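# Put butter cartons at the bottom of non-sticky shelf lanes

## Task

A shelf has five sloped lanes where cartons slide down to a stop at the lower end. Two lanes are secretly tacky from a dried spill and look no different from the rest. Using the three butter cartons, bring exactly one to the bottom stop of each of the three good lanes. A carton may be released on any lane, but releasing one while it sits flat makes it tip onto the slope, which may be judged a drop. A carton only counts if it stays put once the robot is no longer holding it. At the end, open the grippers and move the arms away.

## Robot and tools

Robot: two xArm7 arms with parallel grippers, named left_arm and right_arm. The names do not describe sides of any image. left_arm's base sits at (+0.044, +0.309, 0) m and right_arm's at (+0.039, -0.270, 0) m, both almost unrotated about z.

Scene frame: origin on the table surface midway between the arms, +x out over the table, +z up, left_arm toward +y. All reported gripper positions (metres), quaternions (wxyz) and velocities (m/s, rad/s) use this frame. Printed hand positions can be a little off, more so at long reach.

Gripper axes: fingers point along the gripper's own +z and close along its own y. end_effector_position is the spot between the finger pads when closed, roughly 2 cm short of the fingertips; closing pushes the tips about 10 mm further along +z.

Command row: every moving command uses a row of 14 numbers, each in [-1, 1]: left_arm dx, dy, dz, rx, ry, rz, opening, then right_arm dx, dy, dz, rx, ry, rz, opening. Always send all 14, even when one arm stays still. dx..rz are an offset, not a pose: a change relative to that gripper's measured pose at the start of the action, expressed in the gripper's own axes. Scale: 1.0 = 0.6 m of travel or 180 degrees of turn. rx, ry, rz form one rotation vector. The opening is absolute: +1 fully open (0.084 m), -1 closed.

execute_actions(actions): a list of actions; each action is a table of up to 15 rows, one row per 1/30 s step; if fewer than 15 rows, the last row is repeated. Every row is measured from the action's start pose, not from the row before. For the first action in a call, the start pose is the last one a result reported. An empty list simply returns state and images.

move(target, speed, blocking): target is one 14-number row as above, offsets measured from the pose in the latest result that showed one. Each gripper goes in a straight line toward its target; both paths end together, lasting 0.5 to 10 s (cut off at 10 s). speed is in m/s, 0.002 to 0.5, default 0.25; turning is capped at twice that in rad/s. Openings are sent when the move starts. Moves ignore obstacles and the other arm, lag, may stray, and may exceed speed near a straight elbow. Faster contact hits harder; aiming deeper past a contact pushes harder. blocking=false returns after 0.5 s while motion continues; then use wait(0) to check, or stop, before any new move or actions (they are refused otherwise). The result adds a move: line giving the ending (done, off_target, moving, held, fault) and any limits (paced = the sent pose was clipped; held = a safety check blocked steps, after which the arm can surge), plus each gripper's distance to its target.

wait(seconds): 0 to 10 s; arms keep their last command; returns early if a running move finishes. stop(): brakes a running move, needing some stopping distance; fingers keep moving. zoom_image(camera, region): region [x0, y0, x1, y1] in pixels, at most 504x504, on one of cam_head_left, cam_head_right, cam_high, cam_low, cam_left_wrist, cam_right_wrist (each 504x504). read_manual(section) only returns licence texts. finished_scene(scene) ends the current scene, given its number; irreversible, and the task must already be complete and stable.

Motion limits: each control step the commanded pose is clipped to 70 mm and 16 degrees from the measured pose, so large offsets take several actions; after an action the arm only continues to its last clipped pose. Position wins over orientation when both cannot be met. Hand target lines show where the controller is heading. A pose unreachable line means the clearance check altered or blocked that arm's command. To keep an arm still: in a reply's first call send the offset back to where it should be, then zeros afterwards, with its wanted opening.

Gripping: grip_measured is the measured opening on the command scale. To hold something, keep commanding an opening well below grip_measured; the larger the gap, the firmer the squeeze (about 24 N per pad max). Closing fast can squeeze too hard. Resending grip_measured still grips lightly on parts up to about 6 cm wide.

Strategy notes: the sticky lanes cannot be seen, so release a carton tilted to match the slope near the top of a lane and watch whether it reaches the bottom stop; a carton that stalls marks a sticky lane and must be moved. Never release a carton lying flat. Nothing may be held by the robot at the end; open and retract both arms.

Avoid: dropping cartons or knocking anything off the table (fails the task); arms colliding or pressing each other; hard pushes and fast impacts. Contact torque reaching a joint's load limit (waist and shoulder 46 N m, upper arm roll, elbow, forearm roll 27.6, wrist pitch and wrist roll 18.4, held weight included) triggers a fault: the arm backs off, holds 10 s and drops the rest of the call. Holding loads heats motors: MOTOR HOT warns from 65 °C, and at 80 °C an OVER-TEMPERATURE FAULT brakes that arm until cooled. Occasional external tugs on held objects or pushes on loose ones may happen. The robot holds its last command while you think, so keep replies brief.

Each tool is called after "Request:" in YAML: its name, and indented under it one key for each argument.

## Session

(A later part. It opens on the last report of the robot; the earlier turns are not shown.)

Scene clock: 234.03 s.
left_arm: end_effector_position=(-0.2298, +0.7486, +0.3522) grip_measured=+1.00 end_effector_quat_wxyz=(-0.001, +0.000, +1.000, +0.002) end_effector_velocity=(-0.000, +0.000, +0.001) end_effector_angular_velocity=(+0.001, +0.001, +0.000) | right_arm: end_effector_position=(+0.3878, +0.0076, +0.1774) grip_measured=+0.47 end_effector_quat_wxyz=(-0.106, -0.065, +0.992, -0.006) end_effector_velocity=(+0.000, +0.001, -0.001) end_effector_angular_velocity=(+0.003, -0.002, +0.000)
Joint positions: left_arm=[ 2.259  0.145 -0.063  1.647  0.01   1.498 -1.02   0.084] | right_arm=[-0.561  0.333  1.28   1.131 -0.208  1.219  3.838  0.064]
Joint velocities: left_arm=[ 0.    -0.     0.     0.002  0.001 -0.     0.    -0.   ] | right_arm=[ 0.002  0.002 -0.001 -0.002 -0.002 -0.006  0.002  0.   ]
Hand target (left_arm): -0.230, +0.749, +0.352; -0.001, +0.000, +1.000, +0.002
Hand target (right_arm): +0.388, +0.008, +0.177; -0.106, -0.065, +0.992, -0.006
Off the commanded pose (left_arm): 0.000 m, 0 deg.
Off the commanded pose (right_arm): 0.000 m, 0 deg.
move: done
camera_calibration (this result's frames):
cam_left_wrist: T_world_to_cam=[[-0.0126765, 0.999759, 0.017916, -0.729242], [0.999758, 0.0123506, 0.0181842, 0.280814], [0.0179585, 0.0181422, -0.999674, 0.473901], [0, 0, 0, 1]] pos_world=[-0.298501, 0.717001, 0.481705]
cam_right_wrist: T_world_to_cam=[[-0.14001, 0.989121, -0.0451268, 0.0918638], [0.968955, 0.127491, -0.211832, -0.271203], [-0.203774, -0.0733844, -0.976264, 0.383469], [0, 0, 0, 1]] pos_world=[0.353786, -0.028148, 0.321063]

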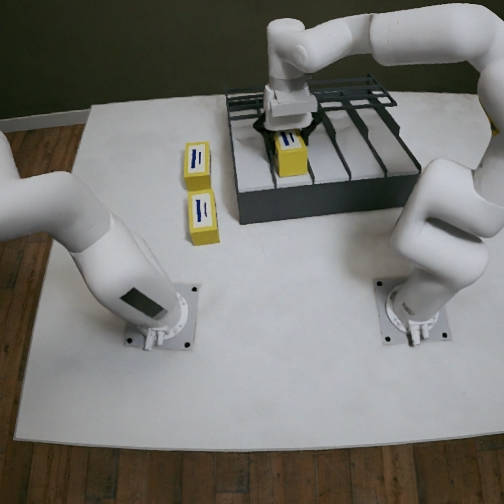

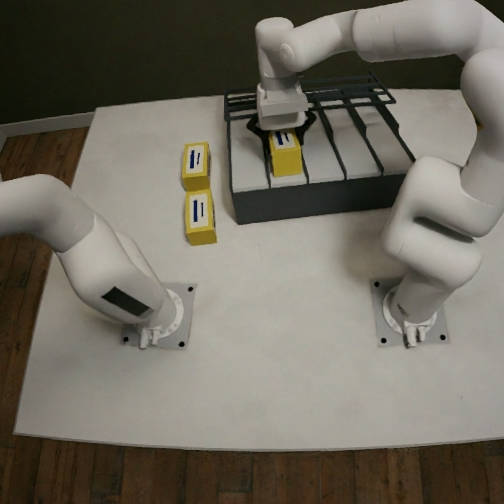

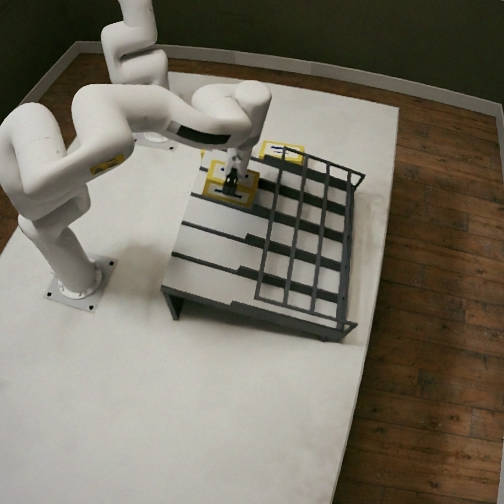

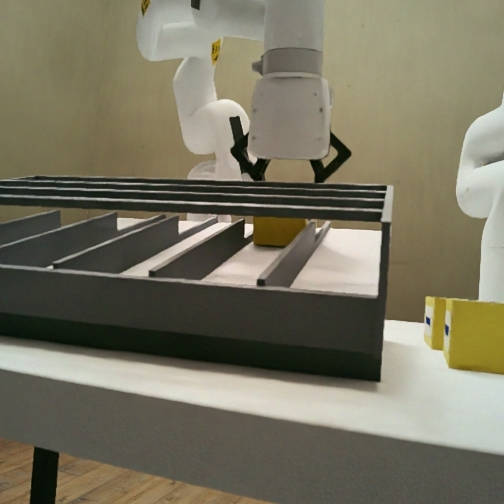

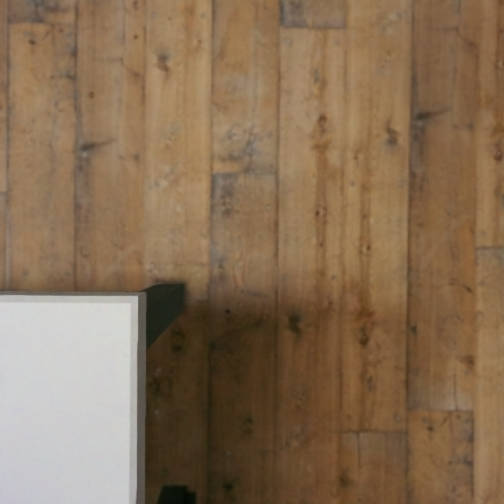

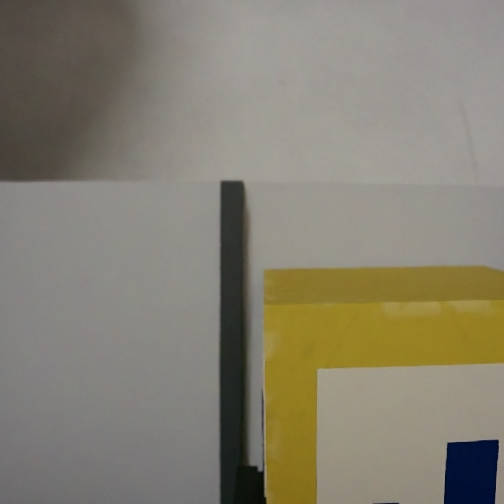

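Lower 4 mm more, slightly +y, release.

Request:
move:
  target: [0,0,0,0,0,0,1,0,0.006,0.006,0,0,0,0.1]
  speed: 0.03

Request:
move:
  target: [0,0,0,0,0,0,1,0,0,0,0,0,0,0.8]

Request:
wait:
  seconds: 2

Scene clock: 239.23 s.
left_arm: end_effector_position=(-0.2298, +0.7486, +0.3522) grip_measured=+1.00 end_effector_quat_wxyz=(-0.001, +0.000, +1.000, +0.002) end_effector_velocity=(+0.000, +0.000, -0.000) end_effector_angular_velocity=(+0.000, -0.001, -0.000) | right_arm: end_effector_position=(+0.3872, +0.0114, +0.1746) grip_measured=+0.47 end_effector_quat_wxyz=(-0.105, -0.065, +0.992, -0.005) end_effector_velocity=(+0.000, -0.000, -0.001) end_effector_angular_velocity=(-0.001, +0.000, -0.002)
Joint positions: left_arm=[ 2.259  0.145 -0.063  1.647  0.01   1.498 -1.02   0.084] | right_arm=[-0.543  0.343  1.27   1.131 -0.217  1.211  3.851  0.064]
Joint velocities: left_arm=[-0.     0.     0.     0.    -0.001 -0.     0.    -0.   ] | right_arm=[ 0.001  0.002 -0.001 -0.001 -0.002 -0.001  0.003  0.   ]
Hand target (left_arm): -0.230, +0.749, +0.352; -0.001, +0.000, +1.000, +0.002
Hand target (right_arm): +0.387, +0.011, +0.174; -0.106, -0.065, +0.992, -0.006
Off the commanded pose (left_arm): 0.000 m, 0 deg.
Off the commanded pose (right_arm): 0.001 m, 0 deg.
move: done
camera_calibration (this result's frames):
cam_left_wrist: T_world_to_cam=[[-0.0126765, 0.999759, 0.017916, -0.729242], [0.999758, 0.0123506, 0.0181842, 0.280814], [0.0179585, 0.0181421, -0.999674, 0.473901], [0, 0, 0, 1]] pos_world=[-0.298501, 0.717001, 0.481705]
cam_right_wrist: T_world_to_cam=[[-0.139515, 0.989228, -0.0443058, 0.0876366], [0.969345, 0.127299, -0.210154, -0.272092], [-0.20225, -0.0722673, -0.976664, 0.380316], [0, 0, 0, 1]] pos_world=[0.352897, -0.0245711, 0.318142]

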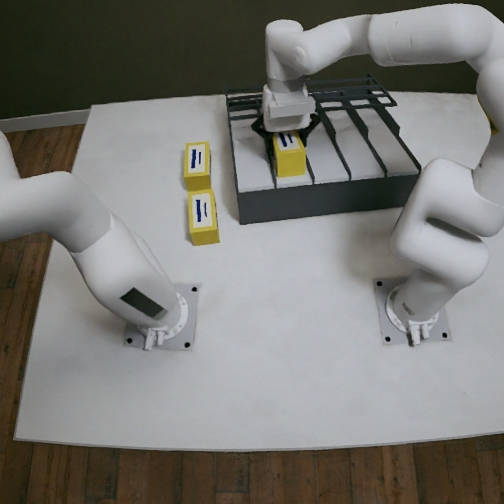

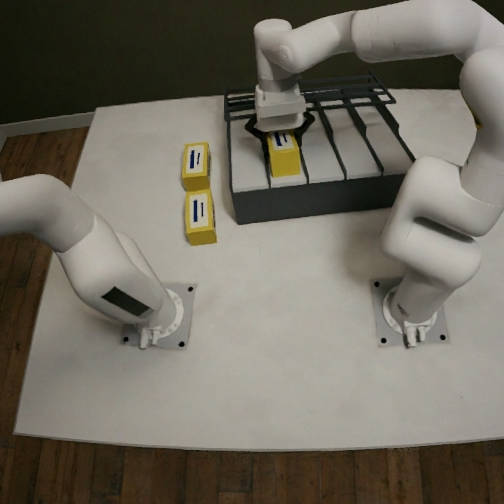

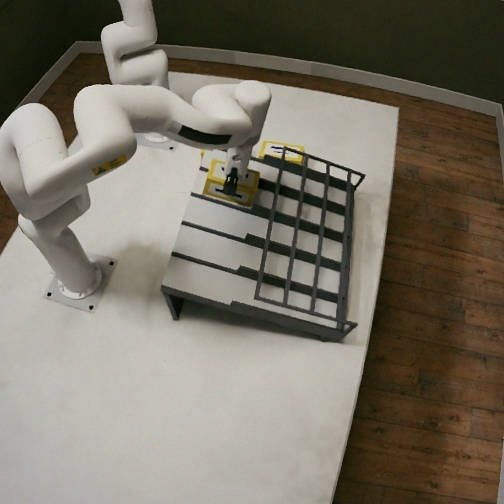

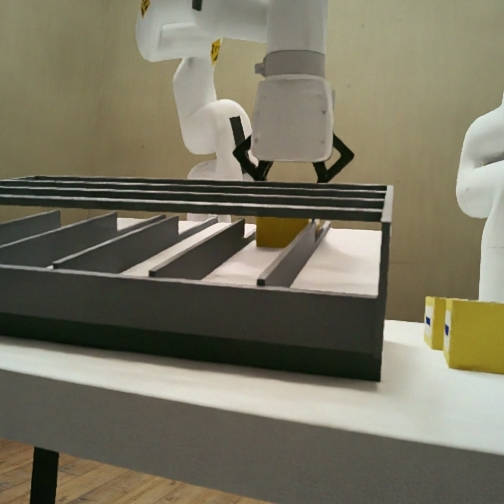

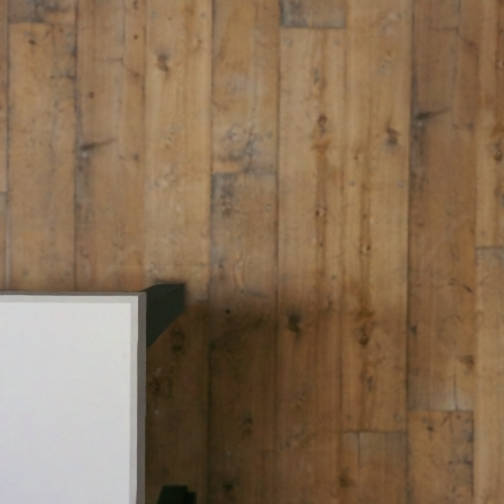

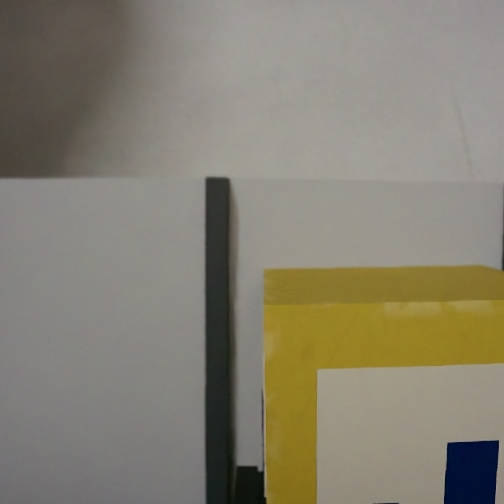

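Scene clock: 239.73 s.
left_arm: end_effector_position=(-0.2298, +0.7486, +0.3522) grip_measured=+1.00 end_effector_quat_wxyz=(-0.001, +0.000, +1.000, +0.002) end_effector_velocity=(-0.000, -0.000, +0.000) end_effector_angular_velocity=(-0.000, -0.000, +0.001) | right_arm: end_effector_position=(+0.3872, +0.0114, +0.1746) grip_measured=+0.80 end_effector_quat_wxyz=(-0.105, -0.065, +0.992, -0.005) end_effector_velocity=(-0.000, -0.000, -0.000) end_effector_angular_velocity=(-0.001, +0.000, +0.000)
Joint positions: left_arm=[ 2.259  0.145 -0.063  1.647  0.01   1.498 -1.02   0.084] | right_arm=[-0.543  0.343  1.27   1.131 -0.217  1.211  3.851  0.077]
Joint velocities: left_arm=[ 0.001 -0.     0.     0.    -0.     0.001 -0.     0.   ] | right_arm=[ 0.001  0.    -0.001 -0.    -0.001 -0.     0.     0.   ]
Hand target (left_arm): -0.230, +0.749, +0.352; -0.001, +0.000, +1.000, +0.002
Hand target (right_arm): +0.387, +0.011, +0.175; -0.105, -0.065, +0.992, -0.005
Off the commanded pose (left_arm): 0.000 m, 0 deg.
Off the commanded pose (right_arm): 0.000 m, 0 deg.
move: done
camera_calibration (this result's frames):
cam_left_wrist: T_world_to_cam=[[-0.0126764, 0.999759, 0.017916, -0.729242], [0.999758, 0.0123506, 0.0181842, 0.280814], [0.0179586, 0.0181422, -0.999674, 0.473901], [0, 0, 0, 1]] pos_world=[-0.298501, 0.717001, 0.481705]
cam_right_wrist: T_world_to_cam=[[-0.139575, 0.98922, -0.0443046, 0.0876377], [0.969331, 0.127356, -0.210183, -0.272056], [-0.202275, -0.0722823, -0.976658, 0.380317], [0, 0, 0, 1]] pos_world=[0.352874, -0.0245549, 0.31814]

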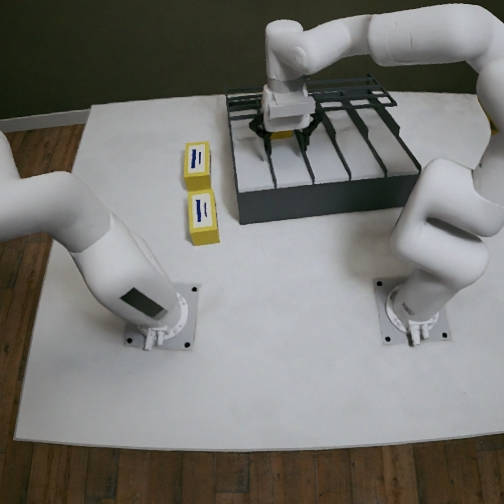

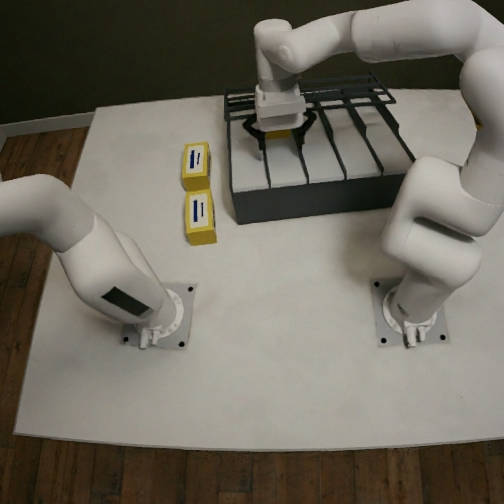

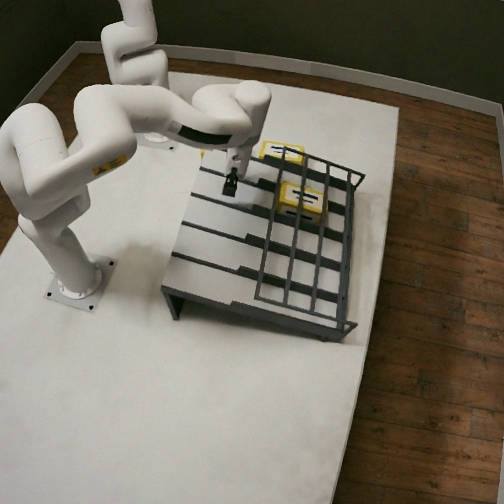

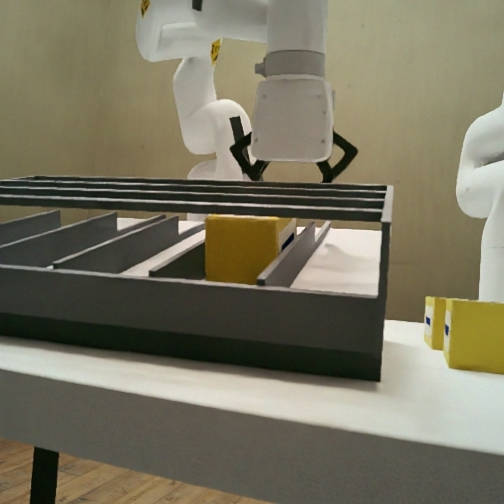

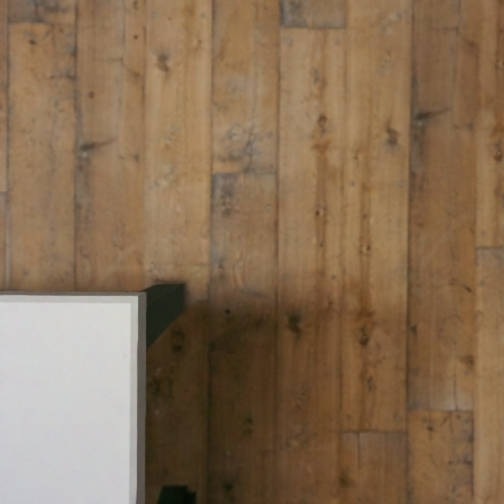

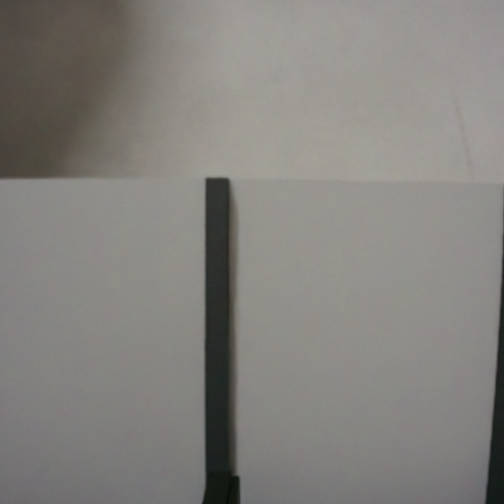

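Scene clock: 241.73 s.
left_arm: end_effector_position=(-0.2298, +0.7486, +0.3522) grip_measured=+1.00 end_effector_quat_wxyz=(-0.001, +0.000, +1.000, +0.002) end_effector_velocity=(+0.000, +0.000, +0.000) end_effector_angular_velocity=(+0.000, +0.000, -0.000) | right_arm: end_effector_position=(+0.3872, +0.0114, +0.1746) grip_measured=+0.80 end_effector_quat_wxyz=(-0.105, -0.065, +0.992, -0.005) end_effector_velocity=(-0.001, -0.000, -0.000) end_effector_angular_velocity=(-0.002, +0.000, +0.002)
Joint positions: left_arm=[ 2.259  0.145 -0.063  1.647  0.01   1.498 -1.02   0.084] | right_arm=[-0.543  0.343  1.27   1.131 -0.217  1.211  3.851  0.077]
Joint velocities: left_arm=[-0.  0. -0.  0.  0.  0. -0.  0.] | right_arm=[ 0.002 -0.001 -0.001 -0.    -0.     0.002 -0.    -0.   ]
Hand target (left_arm): -0.230, +0.749, +0.352; -0.001, +0.000, +1.000, +0.002
Hand target (right_arm): +0.387, +0.011, +0.175; -0.105, -0.065, +0.992, -0.005
Off the commanded pose (left_arm): 0.000 m, 0 deg.
Off the commanded pose (right_arm): 0.000 m, 0 deg.
wait: 2.00 s; at rest by 0.17 s
camera_calibration (this result's frames):
cam_left_wrist: T_world_to_cam=[[-0.0126765, 0.999759, 0.0179161, -0.729242], [0.999758, 0.0123506, 0.0181843, 0.280814], [0.0179586, 0.0181423, -0.999674, 0.473901], [0, 0, 0, 1]] pos_world=[-0.298501, 0.717001, 0.481705]
cam_right_wrist: T_world_to_cam=[[-0.139516, 0.989228, -0.0443056, 0.0876366], [0.969345, 0.127299, -0.210153, -0.272092], [-0.20225, -0.0722672, -0.976664, 0.380316], [0, 0, 0, 1]] pos_world=[0.352897, -0.0245711, 0.318142]

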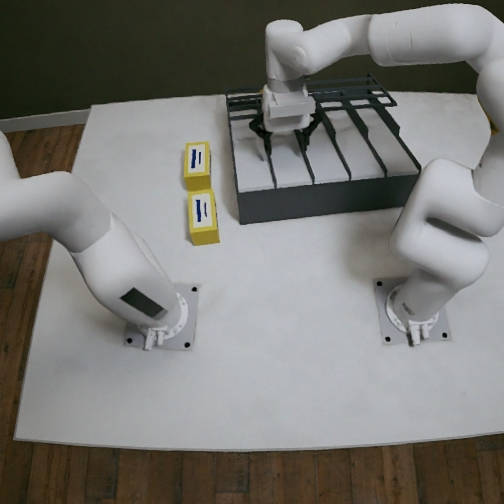

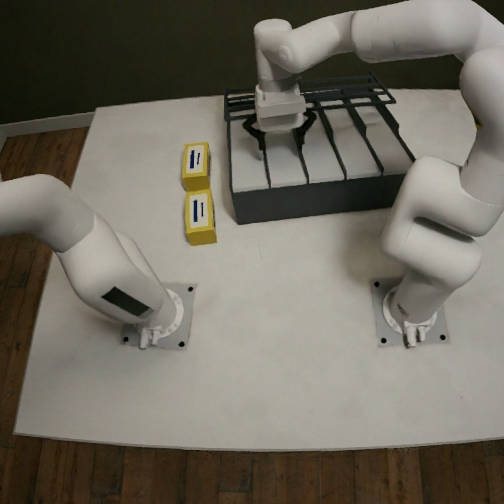

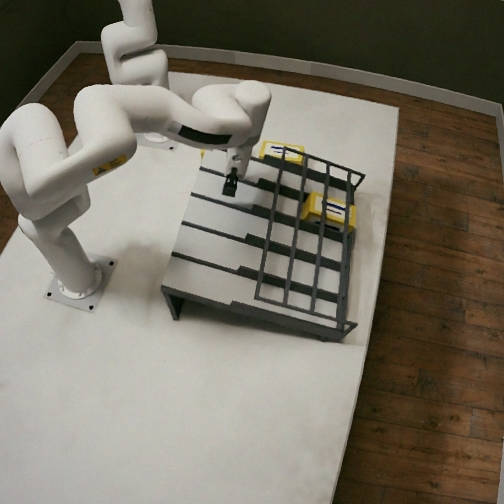

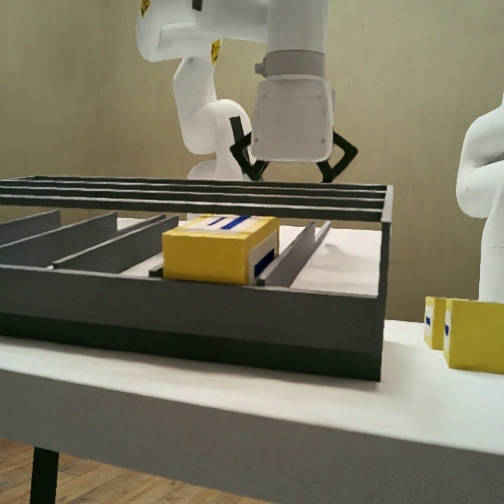

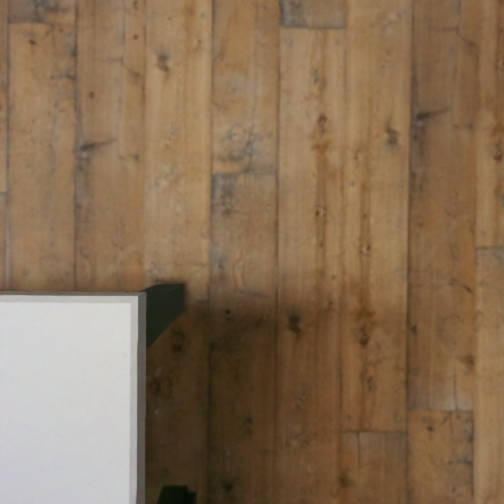

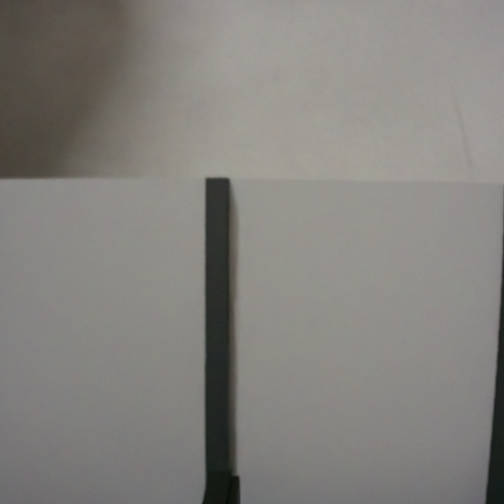

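Request:
move:
  target: [0,0,0,0,0,0,1,0,0,-0.2,0,0,0,1]

Request:
move:
  target: [0,0,0,0,0,0,1,0.149,0.36,0.103,0,-0.0685,0,1]

Request:
move:
  target: [0,0,0,0,0,0,1,0,0,0.2,0,0,0,1]
  speed: 0.15

Scene clock: 252.17 s.
left_arm: end_effector_position=(-0.2298, +0.7486, +0.3522) grip_measured=+1.00 end_effector_quat_wxyz=(-0.001, +0.000, +1.000, +0.002) end_effector_velocity=(-0.000, -0.000, -0.000) end_effector_angular_velocity=(+0.001, -0.001, +0.001) | right_arm: end_effector_position=(+0.4124, +0.0141, +0.2913) grip_measured=+1.00 end_effector_quat_wxyz=(-0.106, -0.065, +0.992, -0.005) end_effector_velocity=(+0.001, +0.001, +0.004) end_effector_angular_velocity=(-0.001, -0.003, +0.002)
Joint positions: left_arm=[ 2.259  0.145 -0.063  1.647  0.01   1.498 -1.02   0.084] | right_arm=[-0.504  0.343  1.292  1.48  -0.195  1.552  3.837  0.084]
Joint velocities: left_arm=[ 0.001  0.     0.     0.    -0.001 -0.    -0.     0.   ] | right_arm=[ 0.009  0.001 -0.003  0.014 -0.003  0.011  0.002  0.   ]
Hand target (left_arm): -0.230, +0.749, +0.352; -0.001, +0.000, +1.000, +0.002
Hand target (right_arm): +0.413, +0.014, +0.292; -0.105, -0.065, +0.992, -0.005
Off the commanded pose (left_arm): 0.000 m, 0 deg.
Off the commanded pose (right_arm): 0.001 m, 0 deg.
move: done
camera_calibration (this result's frames):
cam_left_wrist: T_world_to_cam=[[-0.0126764, 0.999759, 0.0179161, -0.729242], [0.999758, 0.0123505, 0.0181842, 0.280814], [0.0179586, 0.0181423, -0.999674, 0.473901], [0, 0, 0, 1]] pos_world=[-0.298501, 0.717001, 0.481705]
cam_right_wrist: T_world_to_cam=[[-0.139226, 0.989241, -0.0449266, 0.0936286], [0.96928, 0.126847, -0.210729, -0.27212], [-0.202763, -0.0728855, -0.976512, 0.499763], [0, 0, 0, 1]] pos_world=[0.37813, -0.0216783, 0.434887]

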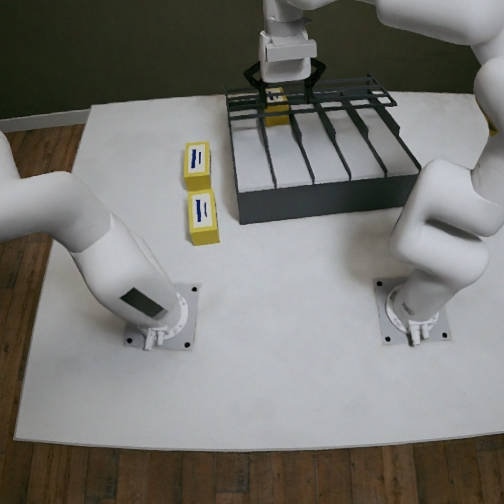

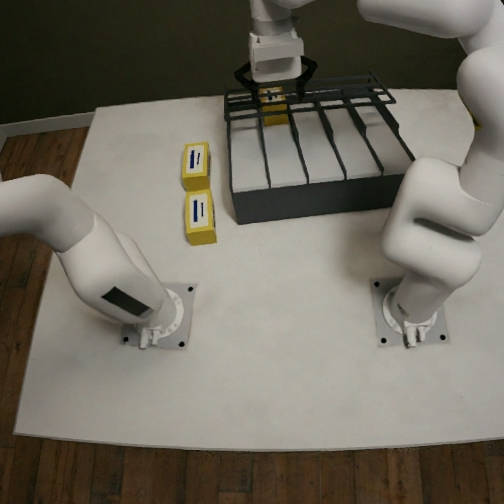

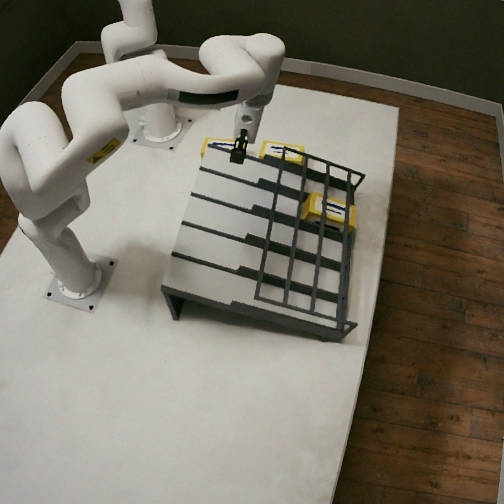

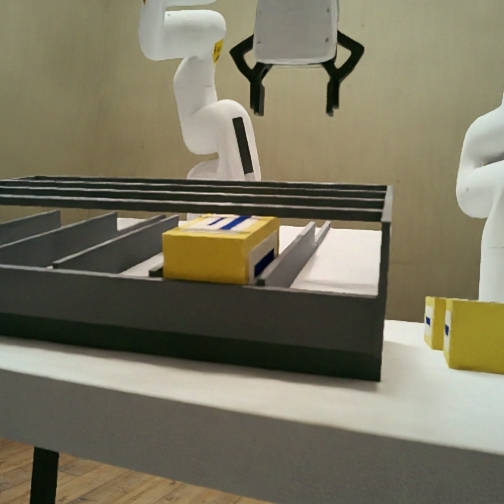

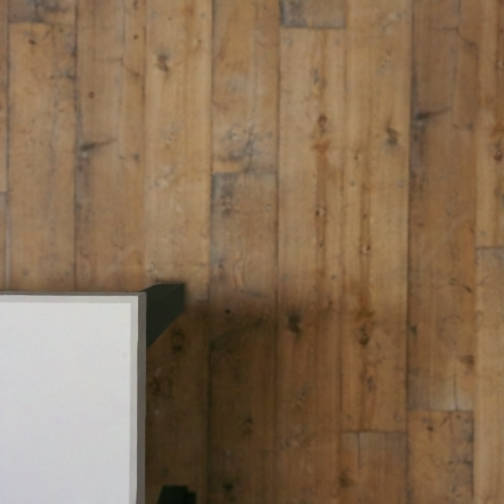

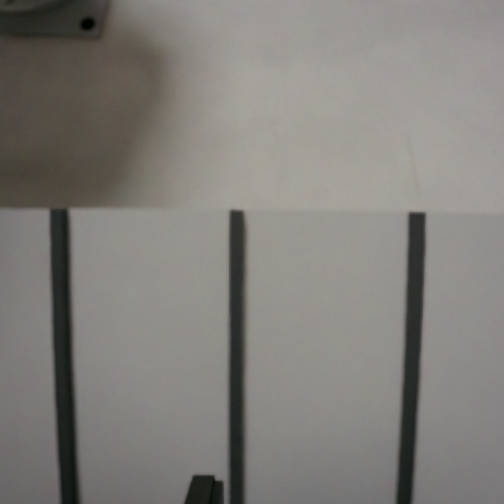

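Scene clock: 253.67 s.
left_arm: end_effector_position=(-0.2298, +0.7486, +0.3522) grip_measured=+1.00 end_effector_quat_wxyz=(-0.001, +0.000, +1.000, +0.002) end_effector_velocity=(+0.000, +0.000, +0.000) end_effector_angular_velocity=(+0.001, -0.000, -0.001) | right_arm: end_effector_position=(+0.2846, +0.2147, +0.2518) grip_measured=+1.00 end_effector_quat_wxyz=(+0.002, -0.065, +0.998, +0.004) end_effector_velocity=(-0.009, +0.004, +0.001) end_effector_angular_velocity=(-0.003, -0.001, +0.017)
Joint positions: left_arm=[ 2.259  0.145 -0.063  1.647  0.01   1.498 -1.02   0.084] | right_arm=[ 0.133  0.468  1.189  1.481 -0.448  1.313  4.418  0.084]
Joint velocities: left_arm=[-0.001 -0.    -0.     0.001 -0.     0.     0.    -0.   ] | right_arm=[ 0.021  0.003  0.001  0.007 -0.004  0.009  0.004  0.   ]
Hand target (left_arm): -0.230, +0.749, +0.352; -0.001, +0.000, +1.000, +0.002
Hand target (right_arm): +0.284, +0.215, +0.252; +0.002, -0.066, +0.998, +0.003
Off the commanded pose (left_arm): 0.000 m, 0 deg.
Off the commanded pose (right_arm): 0.002 m, 0 deg.
move: done
camera_calibration (this result's frames):
cam_left_wrist: T_world_to_cam=[[-0.0126762, 0.999759, 0.0179163, -0.729242], [0.999758, 0.0123503, 0.0181842, 0.280814], [0.0179586, 0.0181424, -0.999674, 0.473901], [0, 0, 0, 1]] pos_world=[-0.298501, 0.717001, 0.481705]
cam_right_wrist: T_world_to_cam=[[-0.127964, 0.9909, -0.0417474, -0.1287], [0.991742, 0.128206, 0.00317615, -0.242626], [0.00849952, -0.0409962, -0.999123, 0.388615], [0, 0, 0, 1]] pos_world=[0.22085, 0.174567, 0.383672]

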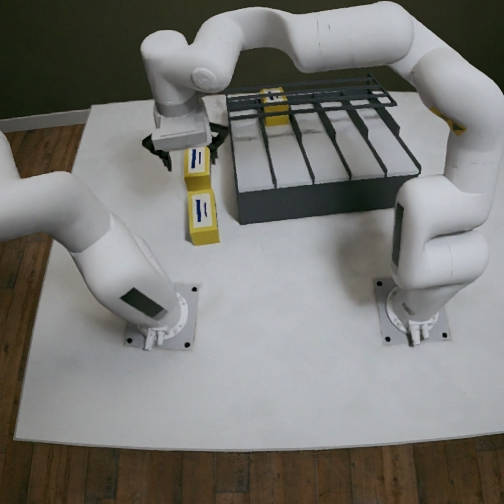

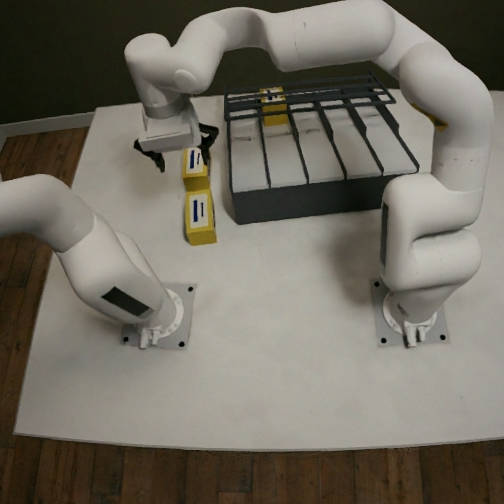

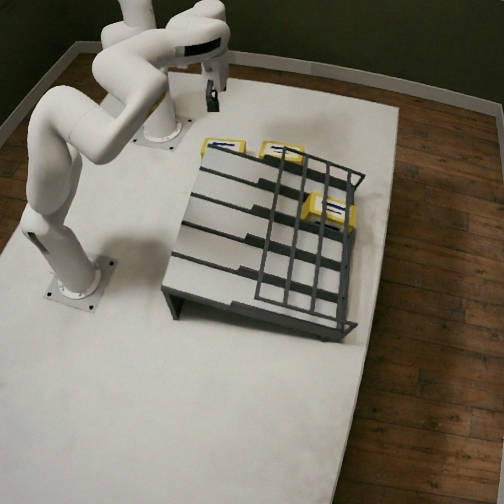

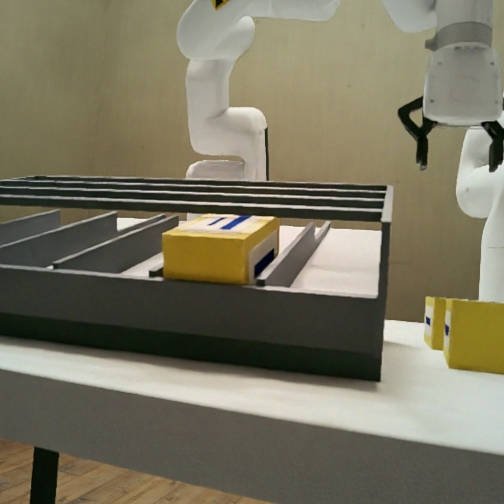

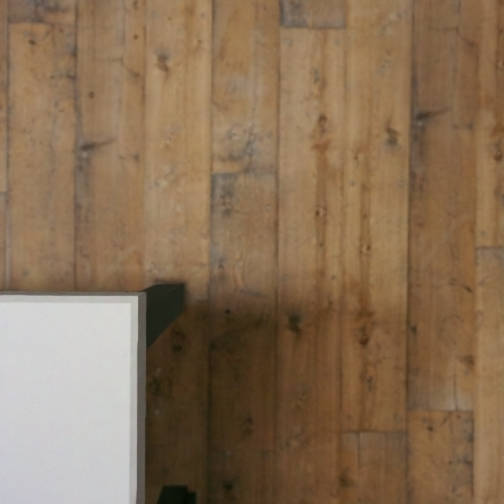

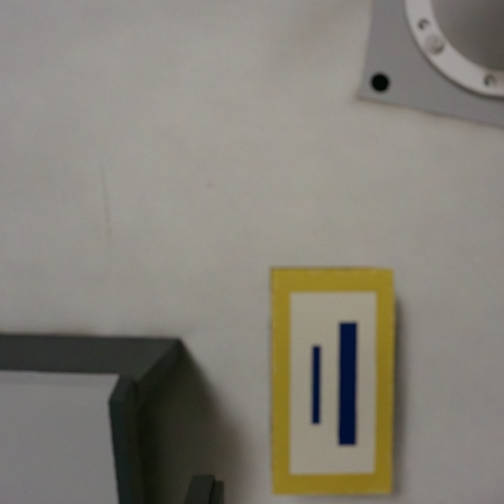

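Scene clock: 254.87 s.
left_arm: end_effector_position=(-0.2298, +0.7486, +0.3522) grip_measured=+1.00 end_effector_quat_wxyz=(-0.001, +0.000, +1.000, +0.002) end_effector_velocity=(-0.000, +0.000, +0.000) end_effector_angular_velocity=(-0.000, +0.001, -0.001) | right_arm: end_effector_position=(+0.2845, +0.2158, +0.1328) grip_measured=+1.00 end_effector_quat_wxyz=(+0.002, -0.065, +0.998, +0.005) end_effector_velocity=(+0.001, -0.002, -0.004) end_effector_angular_velocity=(-0.006, +0.000, -0.002)
Joint positions: left_arm=[ 2.259  0.145 -0.063  1.647  0.01   1.498 -1.02   0.084] | right_arm=[ 0.19   0.597  1.068  1.291 -0.602  1.051  4.515  0.084]
Joint velocities: left_arm=[-0.001 -0.    -0.     0.     0.001  0.     0.     0.   ] | right_arm=[ 0.001  0.004 -0.007 -0.004 -0.005 -0.002  0.002 -0.   ]
Hand target (left_arm): -0.230, +0.749, +0.352; -0.001, +0.000, +1.000, +0.002
Hand target (right_arm): +0.285, +0.215, +0.132; +0.001, -0.065, +0.998, +0.004
Off the commanded pose (left_arm): 0.000 m, 0 deg.
Off the commanded pose (right_arm): 0.001 m, 0 deg.
move: done
camera_calibration (this result's frames):
cam_left_wrist: T_world_to_cam=[[-0.0126763, 0.999759, 0.0179163, -0.729243], [0.999758, 0.0123504, 0.0181842, 0.280814], [0.0179585, 0.0181425, -0.999674, 0.473901], [0, 0, 0, 1]] pos_world=[-0.298501, 0.717001, 0.481705]
cam_right_wrist: T_world_to_cam=[[-0.128661, 0.990888, -0.0398495, -0.134853], [0.991654, 0.128889, 0.00318787, -0.242367], [0.00829498, -0.0391068, -0.999201, 0.26942], [0, 0, 0, 1]] pos_world=[0.220759, 0.175398, 0.264603]

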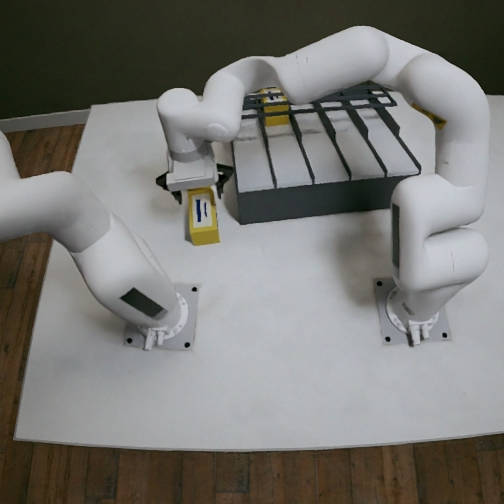

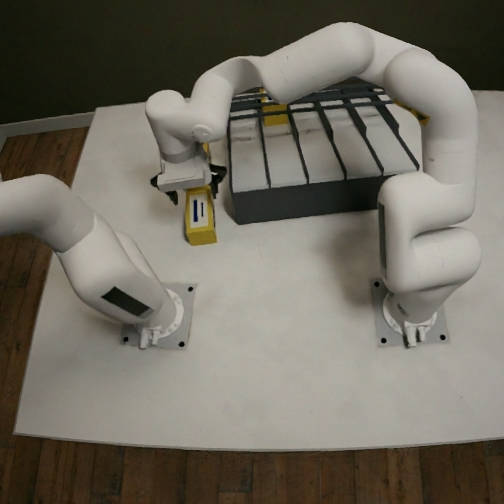

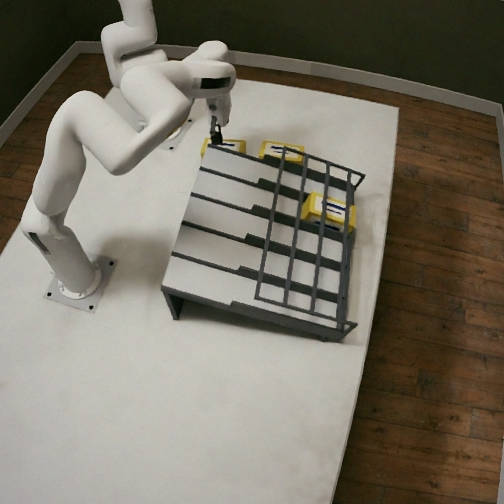

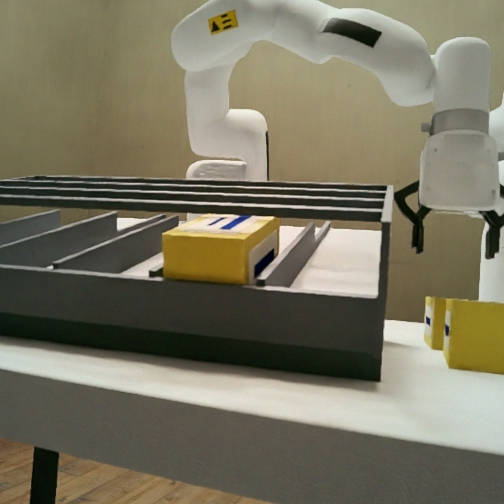

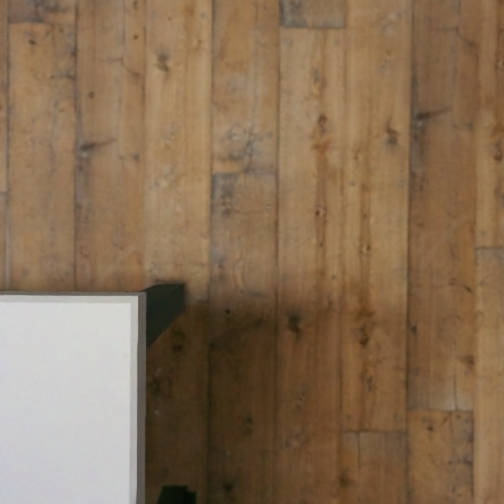

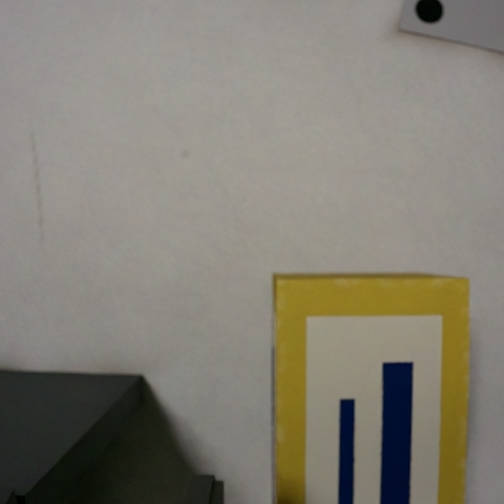

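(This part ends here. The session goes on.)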